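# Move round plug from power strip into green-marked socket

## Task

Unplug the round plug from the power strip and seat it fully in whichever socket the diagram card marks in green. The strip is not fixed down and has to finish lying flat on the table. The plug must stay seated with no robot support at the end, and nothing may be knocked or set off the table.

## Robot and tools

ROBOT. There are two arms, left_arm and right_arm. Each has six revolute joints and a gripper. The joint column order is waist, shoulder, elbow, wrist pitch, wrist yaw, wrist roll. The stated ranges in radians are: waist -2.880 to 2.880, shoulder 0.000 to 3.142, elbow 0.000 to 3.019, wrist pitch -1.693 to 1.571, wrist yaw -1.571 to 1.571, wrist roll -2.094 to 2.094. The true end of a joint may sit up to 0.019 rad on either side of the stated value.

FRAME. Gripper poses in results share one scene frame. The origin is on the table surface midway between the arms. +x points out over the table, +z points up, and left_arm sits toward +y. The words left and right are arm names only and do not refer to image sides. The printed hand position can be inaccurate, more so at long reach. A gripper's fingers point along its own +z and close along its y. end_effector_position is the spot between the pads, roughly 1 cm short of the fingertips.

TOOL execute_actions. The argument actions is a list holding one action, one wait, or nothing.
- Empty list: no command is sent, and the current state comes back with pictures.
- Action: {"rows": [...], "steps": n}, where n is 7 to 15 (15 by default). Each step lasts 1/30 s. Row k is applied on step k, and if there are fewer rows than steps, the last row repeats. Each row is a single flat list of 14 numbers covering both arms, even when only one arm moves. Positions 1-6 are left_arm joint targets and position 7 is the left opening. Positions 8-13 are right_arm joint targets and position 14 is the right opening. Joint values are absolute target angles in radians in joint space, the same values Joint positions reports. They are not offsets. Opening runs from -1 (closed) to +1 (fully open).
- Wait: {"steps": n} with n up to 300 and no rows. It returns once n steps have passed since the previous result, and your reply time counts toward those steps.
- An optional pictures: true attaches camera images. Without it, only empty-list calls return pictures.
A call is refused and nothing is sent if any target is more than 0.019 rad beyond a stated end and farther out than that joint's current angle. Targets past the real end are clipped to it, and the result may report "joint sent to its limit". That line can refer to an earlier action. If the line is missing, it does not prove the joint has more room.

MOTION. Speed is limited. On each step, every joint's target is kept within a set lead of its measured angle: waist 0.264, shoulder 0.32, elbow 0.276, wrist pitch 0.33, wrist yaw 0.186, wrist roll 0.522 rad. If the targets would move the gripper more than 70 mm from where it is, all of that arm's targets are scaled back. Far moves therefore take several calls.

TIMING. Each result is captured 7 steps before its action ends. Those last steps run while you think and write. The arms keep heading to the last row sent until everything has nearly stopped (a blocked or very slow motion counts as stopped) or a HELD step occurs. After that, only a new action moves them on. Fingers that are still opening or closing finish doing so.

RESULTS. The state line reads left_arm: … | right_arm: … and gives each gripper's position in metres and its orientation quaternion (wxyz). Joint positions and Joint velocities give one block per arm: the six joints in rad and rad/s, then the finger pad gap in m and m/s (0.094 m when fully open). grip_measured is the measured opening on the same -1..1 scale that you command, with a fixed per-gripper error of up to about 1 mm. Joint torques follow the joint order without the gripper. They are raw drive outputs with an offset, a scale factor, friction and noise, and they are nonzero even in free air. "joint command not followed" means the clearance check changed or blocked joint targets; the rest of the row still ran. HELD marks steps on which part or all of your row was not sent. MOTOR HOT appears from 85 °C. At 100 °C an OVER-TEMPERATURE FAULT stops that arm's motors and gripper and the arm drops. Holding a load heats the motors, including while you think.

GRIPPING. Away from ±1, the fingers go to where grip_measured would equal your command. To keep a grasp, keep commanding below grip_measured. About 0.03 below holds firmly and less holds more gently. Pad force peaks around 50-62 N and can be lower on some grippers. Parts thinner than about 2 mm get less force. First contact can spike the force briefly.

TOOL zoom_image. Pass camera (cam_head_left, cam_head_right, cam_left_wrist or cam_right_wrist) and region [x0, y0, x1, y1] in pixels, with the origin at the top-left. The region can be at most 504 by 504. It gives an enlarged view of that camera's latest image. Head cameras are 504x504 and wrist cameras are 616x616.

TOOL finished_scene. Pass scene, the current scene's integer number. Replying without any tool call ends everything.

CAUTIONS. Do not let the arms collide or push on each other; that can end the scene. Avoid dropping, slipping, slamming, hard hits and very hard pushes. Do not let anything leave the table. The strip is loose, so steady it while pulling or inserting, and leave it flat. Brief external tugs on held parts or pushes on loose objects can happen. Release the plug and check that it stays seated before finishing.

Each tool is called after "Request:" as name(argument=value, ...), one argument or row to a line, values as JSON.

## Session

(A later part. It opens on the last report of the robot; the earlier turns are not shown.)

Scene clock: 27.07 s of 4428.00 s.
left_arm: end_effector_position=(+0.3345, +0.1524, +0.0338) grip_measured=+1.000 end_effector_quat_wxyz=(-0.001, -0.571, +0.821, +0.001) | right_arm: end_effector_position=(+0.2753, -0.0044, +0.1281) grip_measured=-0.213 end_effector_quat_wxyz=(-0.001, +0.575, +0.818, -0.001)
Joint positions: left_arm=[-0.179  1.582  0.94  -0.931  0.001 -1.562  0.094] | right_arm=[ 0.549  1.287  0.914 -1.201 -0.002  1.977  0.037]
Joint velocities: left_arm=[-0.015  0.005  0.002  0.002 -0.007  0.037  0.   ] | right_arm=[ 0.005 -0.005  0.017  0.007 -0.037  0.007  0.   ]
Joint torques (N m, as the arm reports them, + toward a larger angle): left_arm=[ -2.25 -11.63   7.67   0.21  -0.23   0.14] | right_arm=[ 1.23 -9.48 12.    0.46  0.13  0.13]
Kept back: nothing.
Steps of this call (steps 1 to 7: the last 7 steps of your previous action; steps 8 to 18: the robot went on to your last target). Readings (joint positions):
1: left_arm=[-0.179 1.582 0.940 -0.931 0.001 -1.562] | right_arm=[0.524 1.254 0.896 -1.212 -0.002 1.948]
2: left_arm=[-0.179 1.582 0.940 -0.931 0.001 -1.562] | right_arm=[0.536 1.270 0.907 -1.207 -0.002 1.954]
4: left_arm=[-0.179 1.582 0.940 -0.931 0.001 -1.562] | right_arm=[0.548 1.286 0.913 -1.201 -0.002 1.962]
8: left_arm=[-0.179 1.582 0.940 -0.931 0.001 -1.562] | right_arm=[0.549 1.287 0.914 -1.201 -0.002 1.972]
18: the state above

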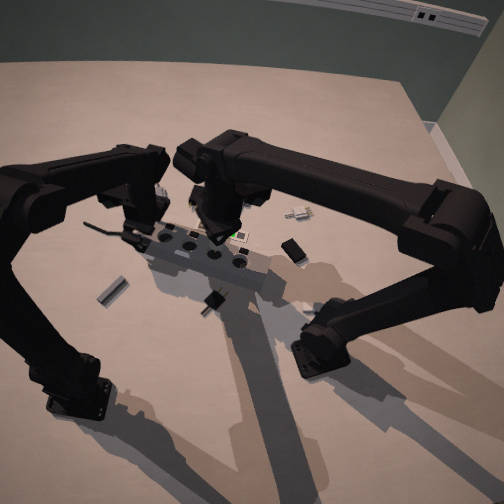

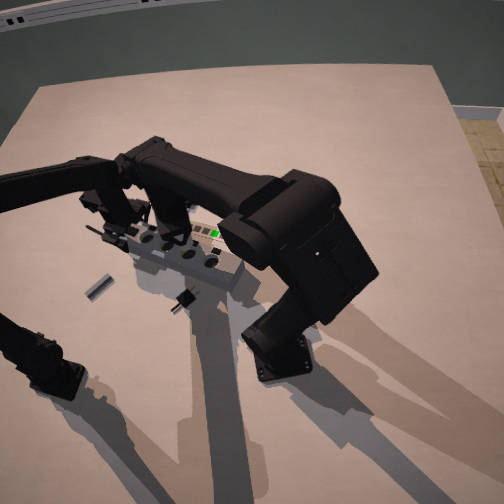

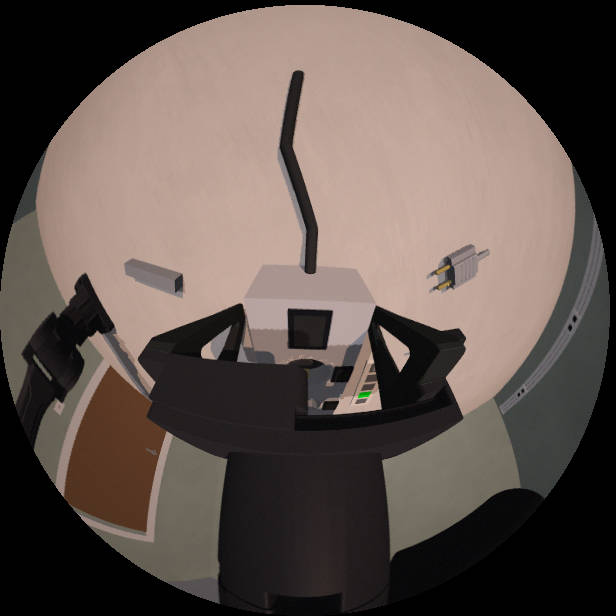

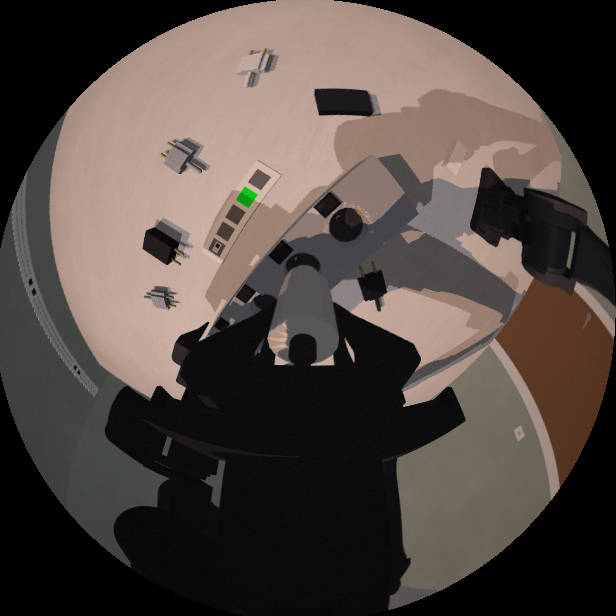

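Request:
execute_actions(
  actions=[
    {"rows": [[-0.19,1.57,0.945,-0.94,0,-1.545,0.85,0.552,1.283,0.955,-1.197,0,1.99,-0.3],[-0.19,1.57,0.945,-0.94,0,-1.545,0.7,0.552,1.283,0.955,-1.197,0,1.99,-0.3],[-0.19,1.57,0.945,-0.94,0,-1.545,0.62,0.552,1.283,0.955,-1.197,0,1.99,-0.3],[-0.19,1.57,0.945,-0.94,0,-1.545,0.58,0.552,1.283,0.955,-1.197,0,1.99,-0.3],[-0.19,1.57,0.945,-0.94,0,-1.545,0.54,0.552,1.283,0.955,-1.197,0,1.99,-0.3]], "steps": 15},
  ],
  pictures=true,
)

Request:
zoom_image(
  camera="cam_right_wrist",
  region=[230, 170, 400, 340],
)

Scene clock: 27.60 s of 4428.00 s.
left_arm: end_effector_position=(+0.3345, +0.1524, +0.0338) grip_measured=+0.575 end_effector_quat_wxyz=(-0.001, -0.571, +0.821, +0.001) | right_arm: end_effector_position=(+0.2753, -0.0044, +0.1281) grip_measured=-0.213 end_effector_quat_wxyz=(-0.001, +0.575, +0.818, -0.001)
Joint positions: left_arm=[-0.179  1.582  0.94  -0.931  0.001 -1.561  0.074] | right_arm=[ 0.549  1.287  0.914 -1.201 -0.002  1.978  0.037]
Joint velocities: left_arm=[-0.005  0.015 -0.007 -0.002  0.007 -0.066 -0.   ] | right_arm=[-0.005 -0.005  0.002 -0.002  0.007  0.007  0.001]
Joint torques (N m, as the arm reports them, + toward a larger angle): left_arm=[ -2.21 -11.56   7.55   0.2   -0.21   0.13] | right_arm=[ 1.47 -9.38 12.09  0.52  0.11  0.11]
Steps of this call (steps 1 to 8: the robot went on to your last target; steps 9 to 16: the first 8 steps of this action). Readings (joint positions):
9: left_arm=[-0.179 1.582 0.940 -0.931 0.001 -1.562] | right_arm=[0.549 1.287 0.914 -1.201 -0.002 1.978]
10: left_arm=[-0.179 1.582 0.940 -0.931 0.001 -1.562] | right_arm=[0.549 1.287 0.914 -1.201 -0.002 1.978]
12: left_arm=[-0.179 1.582 0.940 -0.931 0.001 -1.562] | right_arm=[0.549 1.287 0.914 -1.201 -0.002 1.978]
16: the state above

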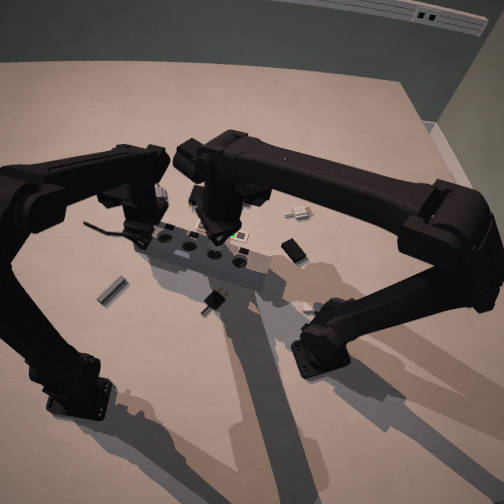

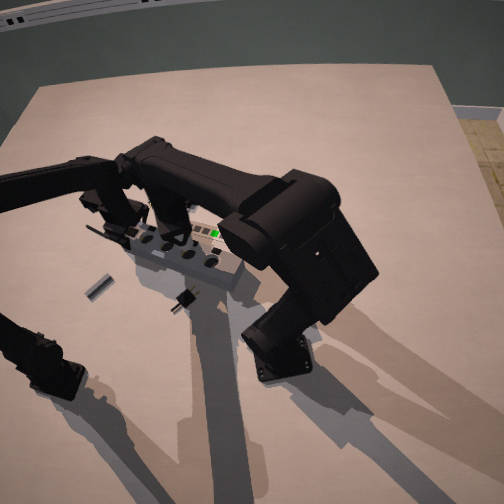

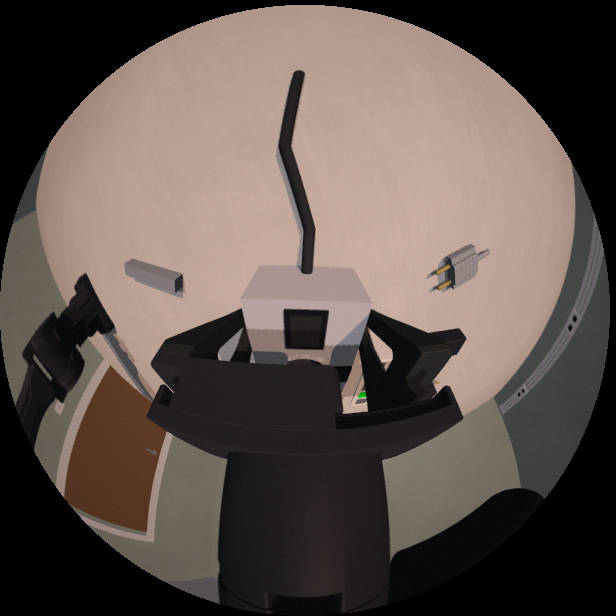

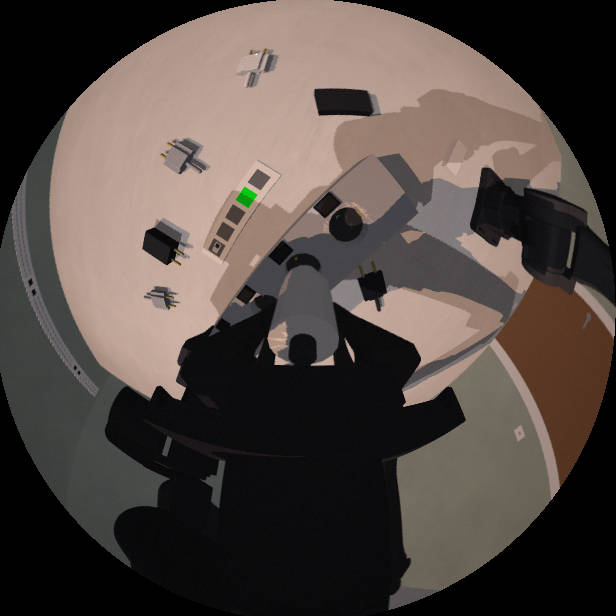

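Region (230, 170, 400, 340) of cam_right_wrist's 616x616 image, scaled by 2.965, with more detail than that image has.

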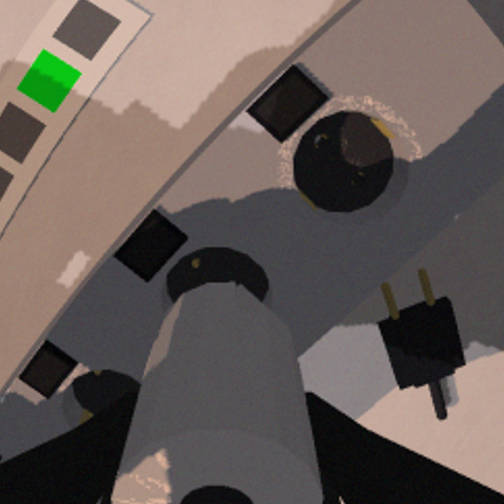

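Request:
execute_actions(
  actions=[
    {"rows": [[-0.19,1.57,0.945,-0.94,0,-1.545,0.54,0.552,1.295,0.925,-1.19,0,1.99,-0.3],[-0.19,1.57,0.945,-0.94,0,-1.545,0.54,0.552,1.30,0.916,-1.185,0,1.99,-0.3],[-0.19,1.57,0.945,-0.94,0,-1.545,0.54,0.552,1.305,0.908,-1.175,0,1.99,-0.3],[-0.19,1.57,0.945,-0.94,0,-1.545,0.54,0.552,1.31,0.90,-1.163,0,1.99,-0.3],[-0.19,1.57,0.945,-0.94,0,-1.545,0.54,0.552,1.315,0.892,-1.15,0,1.99,-0.3],[-0.19,1.57,0.945,-0.94,0,-1.545,0.54,0.552,1.32,0.884,-1.137,0,1.99,-0.3],[-0.19,1.57,0.945,-0.94,0,-1.545,0.54,0.552,1.325,0.876,-1.124,0,1.99,-0.3],[-0.19,1.57,0.945,-0.94,0,-1.545,0.54,0.552,1.33,0.868,-1.11,0,1.99,-0.3],[-0.19,1.57,0.945,-0.94,0,-1.545,0.54,0.552,1.33,0.868,-1.093,0,1.99,-0.3]], "steps": 15},
  ],
)

Request:
execute_actions(
  actions=[
    {"steps": 15},
  ],
  pictures=true,
)

Request:
zoom_image(
  camera="cam_right_wrist",
  region=[230, 170, 400, 340],
)

Request:
zoom_image(
  camera="cam_head_left",
  region=[170, 200, 270, 280],
)

Scene clock: 29.47 s of 4428.00 s.
left_arm: end_effector_position=(+0.3345, +0.1524, +0.0338) grip_measured=+0.575 end_effector_quat_wxyz=(-0.001, -0.571, +0.821, +0.001) | right_arm: end_effector_position=(+0.2750, -0.0047, +0.1115) grip_measured=-0.213 end_effector_quat_wxyz=(-0.001, +0.575, +0.818, +0.002)
Joint positions: left_arm=[-0.179  1.582  0.94  -0.931  0.001 -1.561  0.074] | right_arm=[ 0.549  1.3    0.879 -1.146 -0.002  1.978  0.037]
Joint velocities: left_arm=[-0.005  0.005 -0.017 -0.002 -0.051 -0.051 -0.   ] | right_arm=[-0.005  0.161 -0.261  0.374  0.007  0.051  0.001]
Joint torques (N m, as the arm reports them, + toward a larger angle): left_arm=[ -2.29 -11.57   7.67   0.2   -0.23   0.13] | right_arm=[ 1.01 -6.88  8.68  0.69  0.12  0.14]
Steps of this call (steps 1 to 7: the last 7 steps of your previous action; steps 8 to 15: the robot went on to your last target; steps 16 to 48: nothing new was sent; steps 49 to 56: the first 8 steps of this action). Readings (joint positions):
49: left_arm=[-0.179 1.582 0.940 -0.931 0.001 -1.561] | right_arm=[0.549 1.287 0.914 -1.201 -0.002 1.978]
50: left_arm=[-0.179 1.582 0.940 -0.931 0.001 -1.561] | right_arm=[0.549 1.287 0.913 -1.200 -0.002 1.978]
52: left_arm=[-0.179 1.582 0.940 -0.931 0.001 -1.561] | right_arm=[0.549 1.287 0.908 -1.189 -0.002 1.978]
56: the state above

Scene clock: 29.97 s of 4428.00 s.
left_arm: end_effector_position=(+0.3345, +0.1524, +0.0338) grip_measured=+0.575 end_effector_quat_wxyz=(-0.001, -0.571, +0.821, +0.001) | right_arm: end_effector_position=(+0.2750, -0.0048, +0.0950) grip_measured=-0.213 end_effector_quat_wxyz=(-0.001, +0.575, +0.818, -0.002)
Joint positions: left_arm=[-0.179  1.582  0.94  -0.931  0.001 -1.561  0.074] | right_arm=[ 0.549  1.326  0.855 -1.103 -0.002  1.978  0.037]
Joint velocities: left_arm=[-0.005  0.005 -0.012  0.002 -0.051  0.007  0.   ] | right_arm=[-0.005  0.005 -0.002  0.007  0.022 -0.022 -0.001]
Joint torques (N m, as the arm reports them, + toward a larger angle): left_arm=[ -2.24 -11.58   7.67   0.2   -0.24   0.13] | right_arm=[ 1.01 -8.95  9.35  0.77  0.09  0.11]
Kept back: nothing.
Steps of this call (steps 1 to 7: the last 7 steps of your previous action; steps 8 to 15: the robot went on to your last target). Readings (joint positions):
1: left_arm=[-0.179 1.582 0.940 -0.931 0.001 -1.561] | right_arm=[0.549 1.306 0.871 -1.132 -0.002 1.978]
2: left_arm=[-0.179 1.582 0.940 -0.931 0.001 -1.561] | right_arm=[0.549 1.312 0.863 -1.121 -0.002 1.978]
4: left_arm=[-0.179 1.582 0.940 -0.931 0.001 -1.561] | right_arm=[0.549 1.323 0.856 -1.110 -0.002 1.978]
8: left_arm=[-0.179 1.582 0.940 -0.931 0.001 -1.561] | right_arm=[0.549 1.326 0.855 -1.104 -0.002 1.978]
15: the state above

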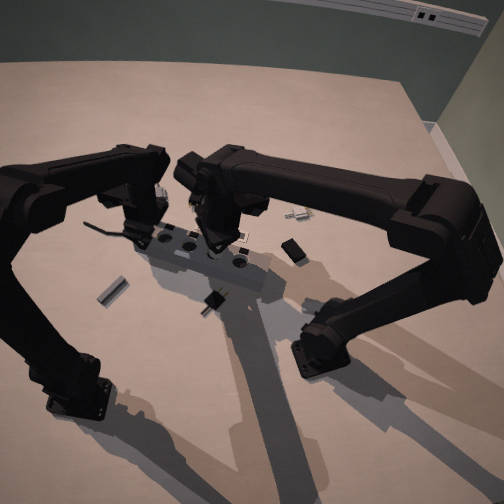

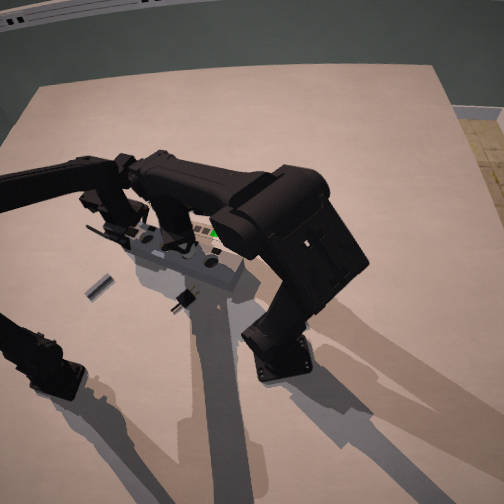

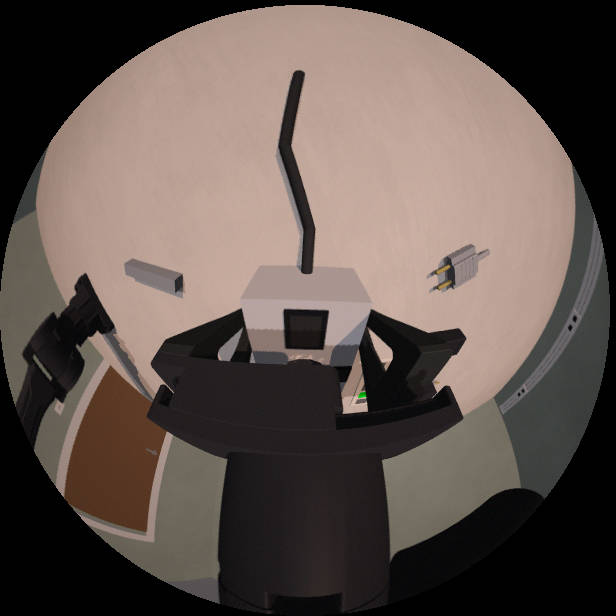

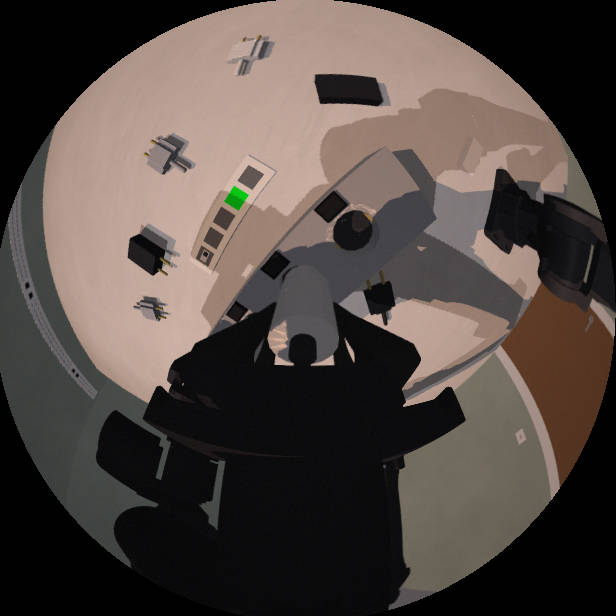

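Region (230, 170, 400, 340) of cam_right_wrist's 616x616 image, scaled by 2.965, with more detail than that image has.

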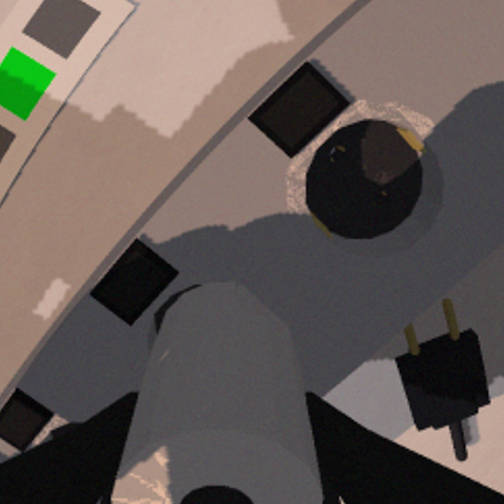

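Region (170, 200, 270, 280) of cam_head_left's 504x504 image, scaled by 5.040, with more detail than that image has; it fills the top 403 rows of this view, and the rest is white.

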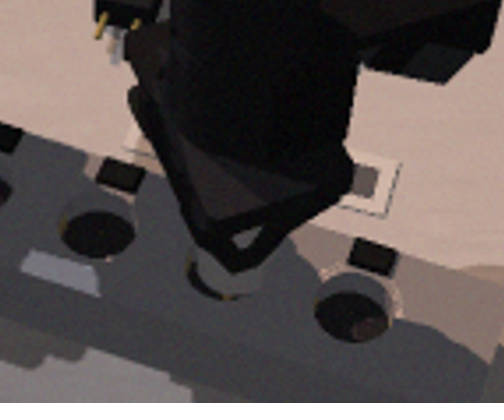

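Request:
execute_actions(
  actions=[
    {"rows": [[-0.19,1.57,0.945,-0.94,0,-1.545,0.54,0.558,1.33,0.868,-1.085,0,1.995,-0.3],[-0.19,1.57,0.945,-0.94,0,-1.545,0.54,0.563,1.335,0.868,-1.078,0,1.995,-0.3],[-0.19,1.57,0.945,-0.94,0,-1.545,0.54,0.563,1.34,0.868,-1.078,0,1.995,-0.3],[-0.19,1.57,0.945,-0.94,0,-1.545,0.54,0.563,1.345,0.868,-1.078,0,1.995,-0.3]], "steps": 12},
  ],
)

Request:
execute_actions(
  actions=[
    {"steps": 12},
  ],
  pictures=true,
)

Request:
zoom_image(
  camera="cam_right_wrist",
  region=[230, 170, 400, 340],
)

Request:
zoom_image(
  camera="cam_head_left",
  region=[170, 200, 270, 280],
)

Scene clock: 30.87 s of 4428.00 s.
left_arm: end_effector_position=(+0.3345, +0.1524, +0.0338) grip_measured=+0.575 end_effector_quat_wxyz=(-0.001, -0.571, +0.821, +0.001) | right_arm: end_effector_position=(+0.2772, -0.0027, +0.0948) grip_measured=-0.213 end_effector_quat_wxyz=(-0.000, +0.576, +0.817, +0.004)
Joint positions: left_arm=[-0.179  1.582  0.94  -0.931  0.001 -1.561  0.074] | right_arm=[ 0.549  1.327  0.855 -1.09  -0.002  1.981  0.037]
Joint velocities: left_arm=[-0.005 -0.005 -0.012  0.002 -0.007  0.051 -0.001] | right_arm=[-0.015  0.034  0.012  0.022 -0.007 -0.037  0.   ]
Joint torques (N m, as the arm reports them, + toward a larger angle): left_arm=[ -2.21 -11.57   7.66   0.2   -0.24   0.13] | right_arm=[ 1.78 -7.91  9.42  0.8   0.13  0.12]
Steps of this call (steps 1 to 15: the robot went on to your last target; steps 16 to 22: nothing new was sent; steps 23 to 27: the first 5 steps of this action). Readings (joint positions):
23: left_arm=[-0.179 1.582 0.940 -0.931 0.001 -1.561] | right_arm=[0.549 1.326 0.855 -1.102 -0.002 1.979]
24: left_arm=[-0.179 1.582 0.940 -0.931 0.001 -1.561] | right_arm=[0.549 1.326 0.855 -1.099 -0.002 1.980]
26: left_arm=[-0.179 1.582 0.940 -0.931 0.001 -1.561] | right_arm=[0.549 1.326 0.855 -1.092 -0.002 1.981]
27: the state above

Scene clock: 31.27 s of 4428.00 s.
left_arm: end_effector_position=(+0.3345, +0.1524, +0.0338) grip_measured=+0.575 end_effector_quat_wxyz=(-0.001, -0.571, +0.821, +0.001) | right_arm: end_effector_position=(+0.2773, -0.0026, +0.0932) grip_measured=-0.213 end_effector_quat_wxyz=(-0.001, +0.577, +0.817, +0.002)
Joint positions: left_arm=[-0.179  1.582  0.94  -0.931  0.001 -1.561  0.074] | right_arm=[ 0.549  1.332  0.855 -1.089 -0.002  1.983  0.037]
Joint velocities: left_arm=[-0.005  0.015  0.002 -0.002 -0.022  0.022  0.   ] | right_arm=[-0.005 -0.005  0.002 -0.007 -0.066 -0.081  0.   ]
Joint torques (N m, as the arm reports them, + toward a larger angle): left_arm=[ -2.2  -11.52   7.67   0.2   -0.23   0.13] | right_arm=[ 1.95 -8.51  9.32  0.78  0.1   0.13]
Kept back: nothing.
Steps of this call (steps 1 to 7: the last 7 steps of your previous action; steps 8 to 12: the robot went on to your last target). Readings (joint positions):
1: left_arm=[-0.179 1.582 0.940 -0.931 0.001 -1.561] | right_arm=[0.549 1.328 0.855 -1.090 -0.002 1.982]
2: left_arm=[-0.179 1.582 0.940 -0.931 0.001 -1.561] | right_arm=[0.549 1.329 0.855 -1.089 -0.002 1.982]
4: left_arm=[-0.179 1.582 0.940 -0.931 0.001 -1.561] | right_arm=[0.549 1.331 0.855 -1.089 -0.002 1.982]
8: left_arm=[-0.179 1.582 0.940 -0.931 0.001 -1.561] | right_arm=[0.549 1.332 0.855 -1.089 -0.002 1.983]
12: the state above

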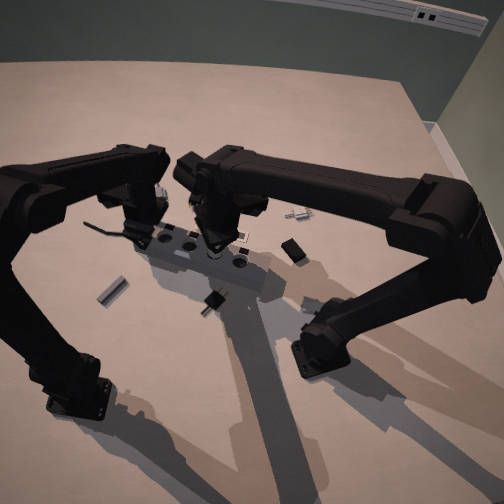

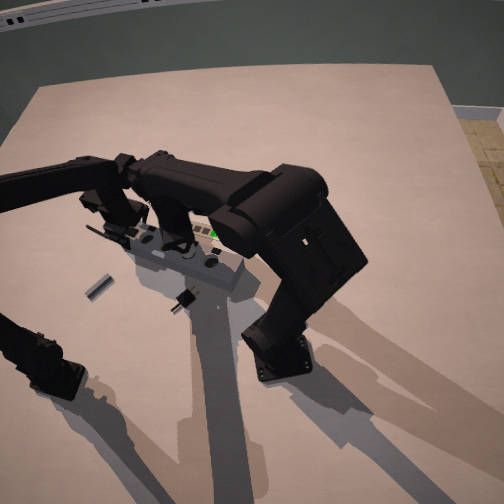

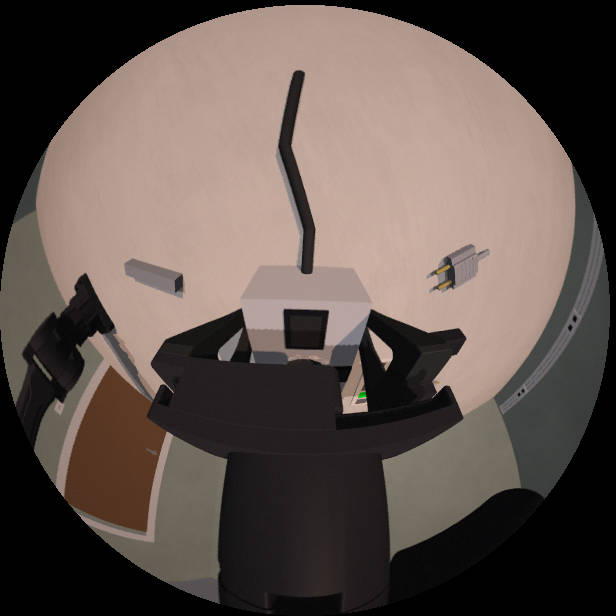

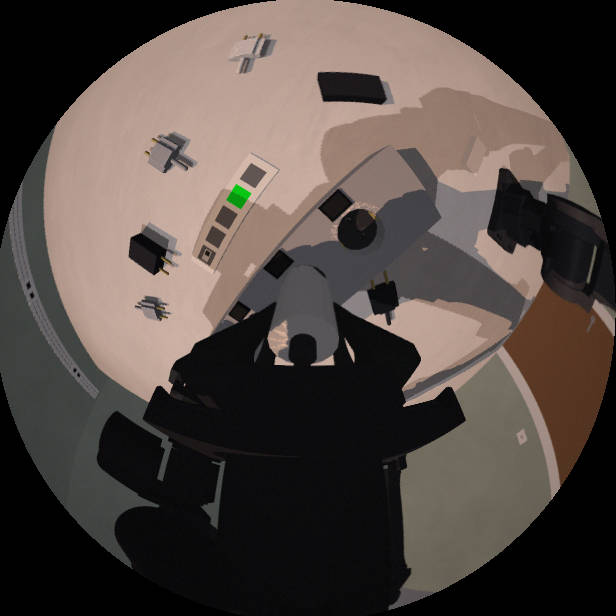

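Region (230, 170, 400, 340) of cam_right_wrist's 616x616 image, scaled by 2.965, with more detail than that image has.

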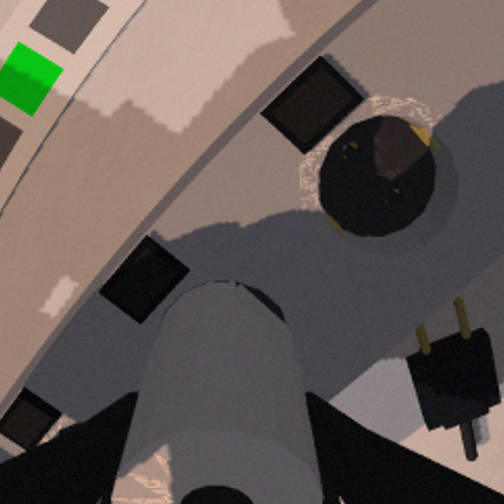

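Region (170, 200, 270, 280) of cam_head_left's 504x504 image, scaled by 5.040, with more detail than that image has; it fills the top 403 rows of this view, and the rest is white.

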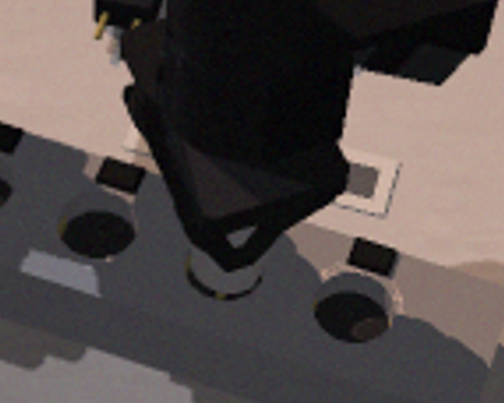

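Request:
execute_actions(
  actions=[
    {"rows": [[-0.19,1.57,0.945,-0.94,0,-1.545,0.54,0.568,1.345,0.868,-1.078,0,1.995,-0.3],[-0.19,1.57,0.945,-0.94,0,-1.545,0.54,0.572,1.345,0.868,-1.078,0,1.995,-0.3],[-0.19,1.57,0.945,-0.94,0,-1.545,0.54,0.572,1.345,0.864,-1.078,0,1.995,-0.3],[-0.19,1.57,0.945,-0.94,0,-1.545,0.54,0.572,1.349,0.86,-1.078,0,1.995,-0.3],[-0.19,1.57,0.945,-0.94,0,-1.545,0.54,0.572,1.353,0.857,-1.072,0,1.995,-0.3],[-0.19,1.57,0.945,-0.94,0,-1.545,0.54,0.572,1.357,0.854,-1.066,0,1.995,-0.3],[-0.19,1.57,0.945,-0.94,0,-1.545,0.54,0.572,1.361,0.851,-1.058,0,1.995,-0.3],[-0.19,1.57,0.945,-0.94,0,-1.545,0.54,0.572,1.361,0.85,-1.05,0,1.995,-0.3]], "steps": 15},
  ],
)

Request:
execute_actions(
  actions=[
    {"steps": 12},
  ],
  pictures=true,
)

Request:
zoom_image(
  camera="cam_head_left",
  region=[170, 200, 270, 280],
)

Scene clock: 32.07 s of 4428.00 s.
left_arm: end_effector_position=(+0.3345, +0.1524, +0.0338) grip_measured=+0.575 end_effector_quat_wxyz=(-0.001, -0.571, +0.821, +0.001) | right_arm: end_effector_position=(+0.2759, +0.0006, +0.0892) grip_measured=-0.213 end_effector_quat_wxyz=(+0.000, +0.573, +0.820, +0.004)
Joint positions: left_arm=[-0.179  1.582  0.94  -0.931  0.001 -1.561  0.074] | right_arm=[ 0.559  1.339  0.849 -1.074 -0.001  1.983  0.037]
Joint velocities: left_arm=[ 0.015  0.005  0.007 -0.007 -0.037  0.007 -0.001] | right_arm=[-0.015  0.083 -0.056  0.164  0.081  0.022 -0.   ]
Joint torques (N m, as the arm reports them, + toward a larger angle): left_arm=[ -2.31 -11.71   7.61   0.18  -0.25   0.1 ] | right_arm=[ 1.68 -7.89  8.44  0.87 -0.15  0.11]
Steps of this call (steps 1 to 15: the robot went on to your last target; step 16: nothing new was sent; steps 17 to 24: the first 8 steps of this action). Readings (joint positions):
17: left_arm=[-0.179 1.582 0.940 -0.931 0.001 -1.561] | right_arm=[0.549 1.332 0.855 -1.089 -0.002 1.983]
18: left_arm=[-0.179 1.582 0.940 -0.931 0.001 -1.561] | right_arm=[0.550 1.332 0.855 -1.089 -0.002 1.983]
20: left_arm=[-0.179 1.582 0.940 -0.931 0.001 -1.561] | right_arm=[0.554 1.332 0.855 -1.089 -0.002 1.983]
24: the state above

Scene clock: 32.47 s of 4428.00 s.
left_arm: end_effector_position=(+0.3345, +0.1524, +0.0338) grip_measured=+0.575 end_effector_quat_wxyz=(-0.001, -0.570, +0.821, +0.001) | right_arm: end_effector_position=(+0.2762, +0.0003, +0.0835) grip_measured=-0.213 end_effector_quat_wxyz=(+0.001, +0.573, +0.820, +0.001)
Joint positions: left_arm=[-0.179  1.582  0.94  -0.931  0.001 -1.56   0.074] | right_arm=[ 0.559  1.35   0.843 -1.061  0.001  1.983  0.037]
Joint velocities: left_arm=[ 0.005  0.005 -0.022 -0.002  0.007 -0.022  0.   ] | right_arm=[ 0.005 -0.005  0.002 -0.012 -0.066 -0.081 -0.001]
Joint torques (N m, as the arm reports them, + toward a larger angle): left_arm=[ -2.21 -11.57   7.67   0.19  -0.24   0.12] | right_arm=[ 2.   -8.2   8.58  0.87 -0.02  0.11]
Kept back: nothing.
Steps of this call (steps 1 to 7: the last 7 steps of your previous action; steps 8 to 12: the robot went on to your last target). Readings (joint positions):
1: left_arm=[-0.179 1.582 0.940 -0.931 0.001 -1.561] | right_arm=[0.559 1.342 0.847 -1.069 0.001 1.983]
2: left_arm=[-0.179 1.582 0.940 -0.931 0.001 -1.560] | right_arm=[0.559 1.344 0.846 -1.066 0.001 1.983]
4: left_arm=[-0.179 1.582 0.940 -0.931 0.001 -1.560] | right_arm=[0.559 1.348 0.843 -1.062 0.001 1.983]
8: left_arm=[-0.179 1.582 0.940 -0.931 0.001 -1.560] | right_arm=[0.559 1.350 0.843 -1.061 0.001 1.983]
12: the state above

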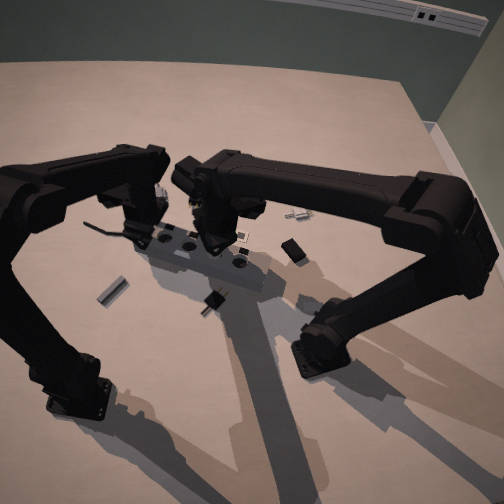

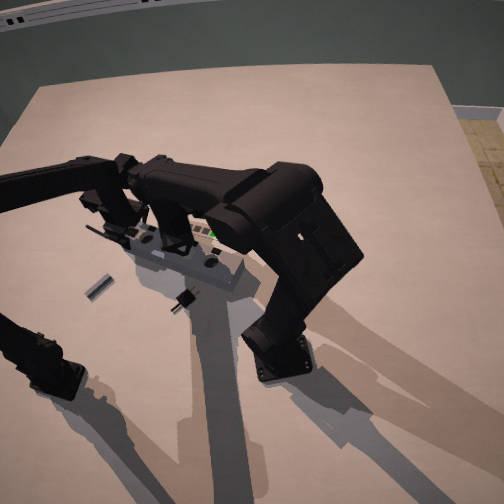

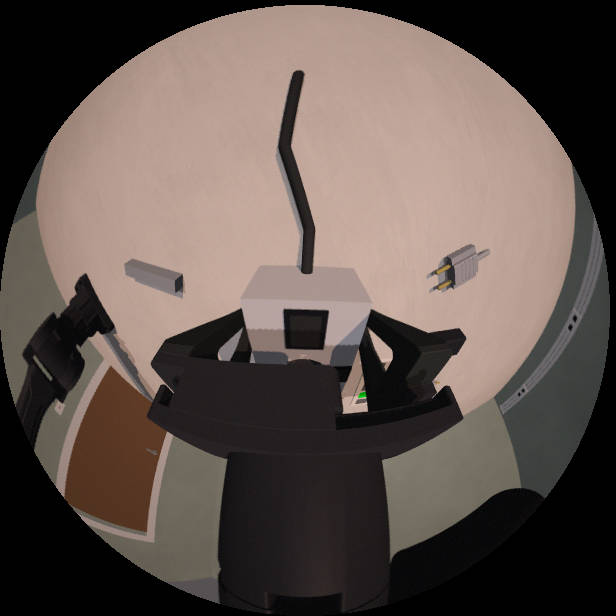

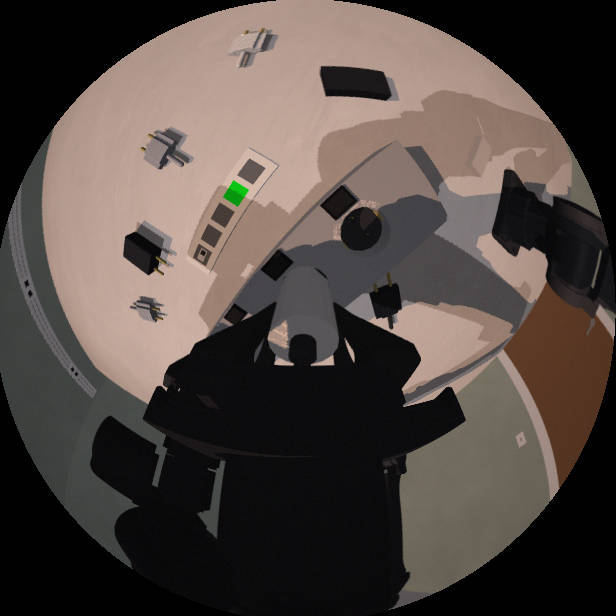

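Region (170, 200, 270, 280) of cam_head_left's 504x504 image, scaled by 5.040, with more detail than that image has; it fills the top 403 rows of this view, and the rest is white.

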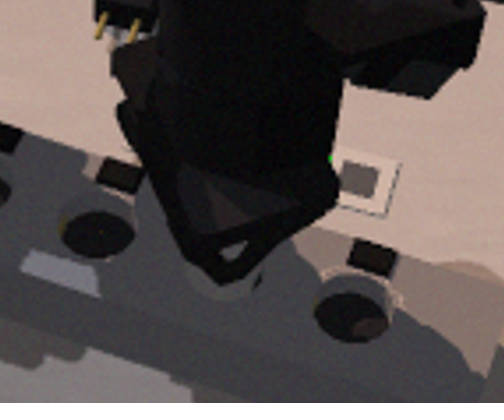

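Going in. Push on.

Request:
execute_actions(
  actions=[
    {"rows": [[-0.19,1.57,0.945,-0.94,0,-1.545,0.54,0.565,1.367,0.844,-1.046,0,2.0,-0.3],[-0.19,1.57,0.945,-0.94,0,-1.545,0.54,0.565,1.373,0.838,-1.042,0,2.0,-0.3],[-0.19,1.57,0.945,-0.94,0,-1.545,0.54,0.565,1.379,0.832,-1.037,0,2.0,-0.3],[-0.19,1.57,0.945,-0.94,0,-1.545,0.54,0.565,1.385,0.826,-1.032,0,2.0,-0.3],[-0.19,1.57,0.945,-0.94,0,-1.545,0.54,0.565,1.391,0.82,-1.027,0,2.0,-0.3],[-0.19,1.57,0.945,-0.94,0,-1.545,0.54,0.565,1.397,0.814,-1.022,0,2.0,-0.3],[-0.19,1.57,0.945,-0.94,0,-1.545,0.54,0.565,1.403,0.808,-1.017,0,2.0,-0.3],[-0.19,1.57,0.945,-0.94,0,-1.545,0.54,0.565,1.408,0.802,-1.015,0,2.0,-0.3]], "steps": 15},
  ],
)

Request:
execute_actions(
  actions=[
    {"steps": 12},
  ],
)

Scene clock: 33.07 s of 4428.00 s.
left_arm: end_effector_position=(+0.3345, +0.1524, +0.0338) grip_measured=+0.575 end_effector_quat_wxyz=(-0.001, -0.570, +0.821, +0.001) | right_arm: end_effector_position=(+0.2756, -0.0004, +0.0707) grip_measured=-0.213 end_effector_quat_wxyz=(+0.001, +0.574, +0.819, -0.001)
Joint positions: left_arm=[-0.179  1.582  0.94  -0.931  0.001 -1.56   0.074] | right_arm=[ 0.559  1.371  0.824 -1.026  0.003  1.986  0.037]
Joint velocities: left_arm=[-0.005 -0.005 -0.002  0.002  0.051  0.007 -0.   ] | right_arm=[ 0.005  0.112 -0.032  0.007  0.051  0.051 -0.   ]
Joint torques (N m, as the arm reports them, + toward a larger angle): left_arm=[ -2.28 -11.64   7.81   0.22  -0.23   0.12] | right_arm=[ 1.76 -6.73  6.1   0.8  -0.23  0.08]
Steps of this call (steps 1 to 10: the robot went on to your last target; steps 11 to 18: the first 8 steps of this action). Readings (joint positions):
11: left_arm=[-0.179 1.582 0.940 -0.931 0.001 -1.560] | right_arm=[0.559 1.350 0.842 -1.060 0.001 1.984]
12: left_arm=[-0.179 1.582 0.940 -0.931 0.001 -1.560] | right_arm=[0.559 1.350 0.841 -1.058 0.001 1.985]
14: left_arm=[-0.179 1.582 0.940 -0.931 0.001 -1.560] | right_arm=[0.559 1.354 0.835 -1.049 0.001 1.986]
18: the state above

Scene clock: 33.47 s of 4428.00 s.
left_arm: end_effector_position=(+0.3346, +0.1525, +0.0338) grip_measured=+0.575 end_effector_quat_wxyz=(-0.001, -0.570, +0.821, +0.001) | right_arm: end_effector_position=(+0.2757, -0.0005, +0.0706) grip_measured=-0.213 end_effector_quat_wxyz=(+0.001, +0.574, +0.819, -0.001)
Joint positions: left_arm=[-0.179  1.582  0.94  -0.931 -0.    -1.56   0.074] | right_arm=[ 0.559  1.371  0.824 -1.026  0.003  1.987  0.037]
Joint velocities: left_arm=[-0.005 -0.024  0.002  0.007  0.037  0.022  0.   ] | right_arm=[ 0.005 -0.015 -0.007 -0.007 -0.007  0.022  0.   ]
Joint torques (N m, as the arm reports them, + toward a larger angle): left_arm=[ -2.2  -11.58   7.67   0.21  -0.21   0.11] | right_arm=[ 1.42 -5.64  5.87  0.79 -0.11  0.13]
Kept back: nothing.
Steps of this call (steps 1 to 7: the last 7 steps of your previous action; steps 8 to 12: the robot went on to your last target). Readings (joint positions):
1: left_arm=[-0.179 1.582 0.940 -0.931 0.000 -1.560] | right_arm=[0.559 1.371 0.824 -1.026 0.003 1.987]
2: left_arm=[-0.179 1.582 0.940 -0.931 -0.000 -1.560] | right_arm=[0.559 1.371 0.824 -1.026 0.003 1.987]
4: left_arm=[-0.179 1.582 0.940 -0.931 -0.000 -1.560] | right_arm=[0.559 1.371 0.824 -1.026 0.003 1.987]
8: left_arm=[-0.179 1.582 0.940 -0.931 -0.000 -1.560] | right_arm=[0.559 1.371 0.824 -1.026 0.003 1.987]
12: the state above

Request:
execute_actions(
  actions=[
    {"rows": [[-0.19,1.57,0.945,-0.94,0,-1.545,0.54,0.565,1.42,0.79,-1.015,0,2.0,-0.3],[-0.19,1.57,0.945,-0.94,0,-1.545,0.54,0.565,1.43,0.78,-1.015,0,2.0,-0.3],[-0.19,1.57,0.945,-0.94,0,-1.545,0.54,0.565,1.435,0.775,-1.015,0,2.0,-0.3],[-0.19,1.57,0.945,-0.94,0,-1.545,0.54,0.565,1.435,0.775,-1.015,0,2.0,-0.3],[-0.19,1.57,0.945,-0.94,0,-1.545,0.54,0.565,1.435,0.775,-1.015,0,2.0,-0.3],[-0.19,1.57,0.945,-0.94,0,-1.545,0.54,0.565,1.435,0.775,-1.015,0,2.0,-0.3],[-0.19,1.57,0.945,-0.94,0,-1.545,0.54,0.565,1.435,0.775,-1.015,0,2.0,-0.3],[-0.19,1.57,0.945,-0.94,0,-1.545,0.54,0.565,1.435,0.775,-1.015,0,2.0,-0.3],[-0.19,1.57,0.945,-0.94,0,-1.545,0.54,0.565,1.41,0.80,-1.015,0,2.0,-0.3],[-0.19,1.57,0.945,-0.94,0,-1.545,0.54,0.565,1.385,0.825,-1.02,0,2.0,-0.3],[-0.19,1.57,0.945,-0.94,0,-1.545,0.6,0.56,1.37,0.84,-1.025,0,2.0,-0.3],[-0.19,1.57,0.945,-0.94,0,-1.545,0.7,0.56,1.37,0.84,-1.025,0,2.0,-0.1],[-0.19,1.57,0.945,-0.94,0,-1.545,0.85,0.56,1.37,0.84,-1.025,0,2.0,0.1],[-0.19,1.57,0.945,-0.94,0,-1.545,1,0.56,1.37,0.84,-1.025,0,2.0,0.3],[-0.19,1.57,0.945,-0.94,0,-1.545,1,0.56,1.37,0.84,-1.025,0,2.0,0.5]], "steps": 15},
  ],
)

Request:
execute_actions(
  actions=[
    {"rows": [[-0.19,1.57,0.945,-0.94,0,-1.545,1,0.56,1.37,0.84,-1.025,0,2.0,0.5],[-0.19,1.56,0.97,-0.95,0,-1.545,1,0.56,1.355,0.87,-1.04,0,2.0,0.5],[-0.19,1.545,0.99,-0.97,0,-1.545,1,0.56,1.34,0.885,-1.06,0,2.0,0.5],[-0.19,1.53,1.005,-1.0,0,-1.545,1,0.56,1.325,0.90,-1.09,0,2.0,0.5],[-0.19,1.515,1.02,-1.03,0,-1.545,1,0.56,1.31,0.92,-1.12,0,2.0,0.5],[-0.19,1.50,1.035,-1.06,0,-1.545,1,0.56,1.295,0.94,-1.15,0,2.0,0.5],[-0.19,1.485,1.05,-1.09,0,-1.545,1,0.56,1.28,0.96,-1.18,0,2.0,0.5],[-0.19,1.47,1.065,-1.12,0,-1.545,1,0.56,1.268,0.98,-1.21,0,2.0,0.5],[-0.19,1.47,1.065,-1.12,0,-1.545,1,0.56,1.256,1.0,-1.245,0,2.0,0.5],[-0.19,1.47,1.065,-1.12,0,-1.545,1,0.56,1.245,1.02,-1.28,0,2.0,0.5]], "steps": 15},
  ],
)

Request:
execute_actions(
  actions=[
    {"steps": 18},
  ],
  pictures=true,
)

Scene clock: 34.53 s of 4428.00 s.
left_arm: end_effector_position=(+0.3346, +0.1525, +0.0338) grip_measured=+0.575 end_effector_quat_wxyz=(-0.001, -0.570, +0.821, +0.001) | right_arm: end_effector_position=(+0.2752, -0.0010, +0.0698) grip_measured=-0.213 end_effector_quat_wxyz=(+0.001, +0.574, +0.819, -0.002)
Joint positions: left_arm=[-0.179  1.582  0.94  -0.931 -0.    -1.56   0.074] | right_arm=[ 0.559  1.371  0.822 -1.025  0.003  1.987  0.037]
Joint velocities: left_arm=[-0.005 -0.015  0.002 -0.012 -0.11  -0.007 -0.001] | right_arm=[-0.015 -0.005  0.002  0.002 -0.095  0.125  0.   ]
Joint torques (N m, as the arm reports them, + toward a larger angle): left_arm=[ -2.28 -11.54   7.67   0.2   -0.21   0.12] | right_arm=[ 1.52 -3.08  3.76  0.84 -0.11  0.13]
Steps of this call (steps 1 to 15: the robot went on to your last target; steps 16 to 24: nothing new was sent; steps 25 to 32: the first 8 steps of this action). Readings (joint positions):
25: left_arm=[-0.179 1.582 0.940 -0.931 -0.000 -1.560] | right_arm=[0.559 1.371 0.824 -1.026 0.003 1.987]
26: left_arm=[-0.179 1.582 0.940 -0.931 -0.000 -1.560] | right_arm=[0.559 1.371 0.823 -1.026 0.003 1.987]
28: left_arm=[-0.179 1.582 0.940 -0.931 -0.000 -1.560] | right_arm=[0.559 1.371 0.822 -1.025 0.003 1.987]
32: the state above

Scene clock: 35.03 s of 4428.00 s.
left_arm: end_effector_position=(+0.3262, +0.1555, +0.0634) grip_measured=+1.000 end_effector_quat_wxyz=(-0.012, -0.570, +0.821, +0.018) | right_arm: end_effector_position=(+0.2730, -0.0030, +0.0996) grip_measured=+0.499 end_effector_quat_wxyz=(-0.002, +0.575, +0.818, -0.017)
Joint positions: left_arm=[-0.179  1.537  0.979 -1.056 -0.    -1.56   0.094] | right_arm=[ 0.559  1.34   0.88  -1.145  0.003  1.988  0.07 ]
Joint velocities: left_arm=[-0.005 -0.444  0.422 -0.882  0.022 -0.022  0.   ] | right_arm=[-0.015 -0.396  0.52  -0.857 -0.022  0.022  0.001]
Joint torques (N m, as the arm reports them, + toward a larger angle): left_arm=[ -2.13 -13.67  12.09   0.41  -0.2    0.11] | right_arm=[  0.98 -14.27  14.1    0.23  -0.12   0.12]
Steps of this call (steps 1 to 7: the last 7 steps of your previous action; steps 8 to 15: the first 8 steps of this action). Readings (joint positions):
8: left_arm=[-0.179 1.582 0.940 -0.931 -0.000 -1.560] | right_arm=[0.559 1.369 0.823 -1.025 0.003 1.988]
9: left_arm=[-0.179 1.581 0.940 -0.933 -0.000 -1.560] | right_arm=[0.559 1.369 0.823 -1.026 0.003 1.988]
11: left_arm=[-0.179 1.576 0.943 -0.954 -0.000 -1.560] | right_arm=[0.559 1.368 0.829 -1.045 0.003 1.988]
15: the state above

Scene clock: 35.63 s of 4428.00 s.
left_arm: end_effector_position=(+0.3415, +0.1500, +0.1154) grip_measured=+1.000 end_effector_quat_wxyz=(+0.013, -0.570, +0.821, -0.018) | right_arm: end_effector_position=(+0.2816, +0.0052, +0.1734) grip_measured=+0.499 end_effector_quat_wxyz=(+0.007, +0.575, +0.818, +0.028)
Joint positions: left_arm=[-0.179  1.455  1.042 -1.112 -0.    -1.56   0.094] | right_arm=[ 0.559  1.238  0.995 -1.271  0.003  1.988  0.07 ]
Joint velocities: left_arm=[ 0.005 -0.005  0.007  0.007 -0.007 -0.037  0.   ] | right_arm=[-0.005 -0.005 -0.012 -0.012 -0.007 -0.022 -0.001]
Joint torques (N m, as the arm reports them, + toward a larger angle): left_arm=[-2.26 -8.72  9.98  0.27 -0.21  0.12] | right_arm=[ 1.   -8.26 11.2  -0.01 -0.13  0.09]
Kept back: nothing.
Steps of this call (steps 1 to 7: the last 7 steps of your previous action; steps 8 to 18: the robot went on to your last target). Readings (joint positions):
1: left_arm=[-0.179 1.521 0.992 -1.079 -0.000 -1.560] | right_arm=[0.559 1.325 0.900 -1.174 0.003 1.988]
2: left_arm=[-0.179 1.504 1.005 -1.093 -0.000 -1.560] | right_arm=[0.559 1.310 0.923 -1.205 0.003 1.988]
4: left_arm=[-0.179 1.474 1.026 -1.105 -0.000 -1.560] | right_arm=[0.559 1.277 0.964 -1.248 0.003 1.988]
8: left_arm=[-0.179 1.450 1.042 -1.109 -0.000 -1.560] | right_arm=[0.559 1.238 0.995 -1.266 0.003 1.988]
18: the state above

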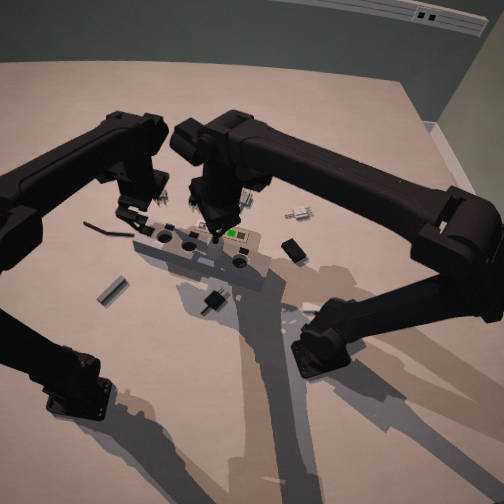

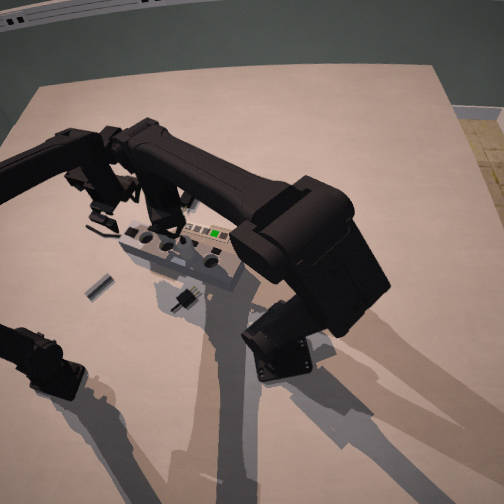

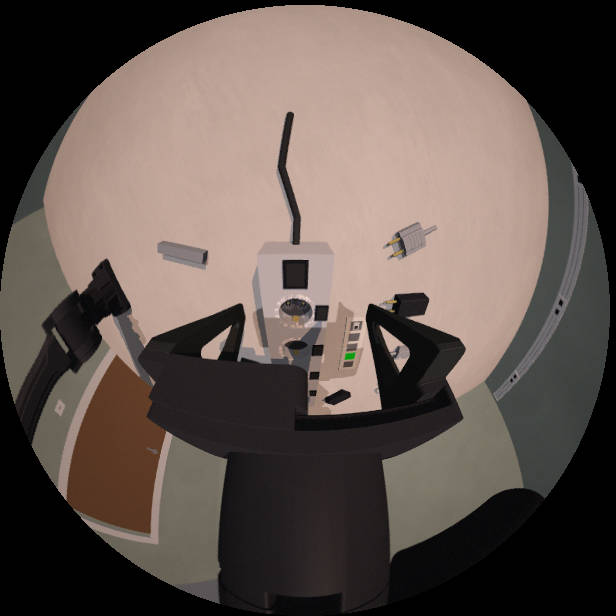

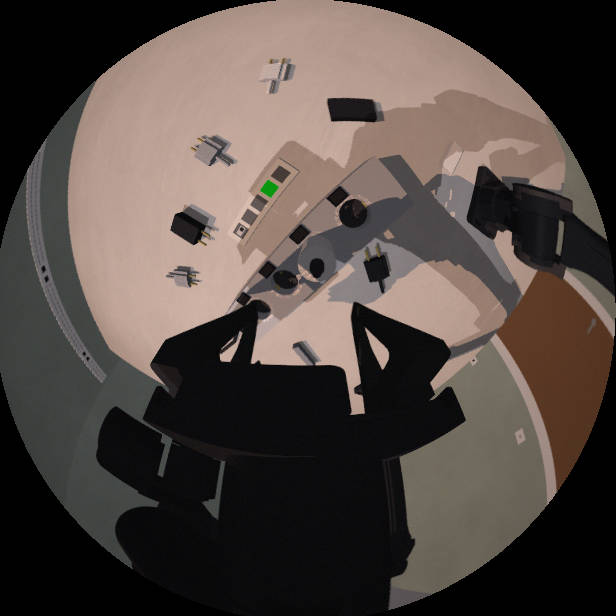

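Request:
finished_scene(
  scene=1,
)

The scene is finished: the task was done.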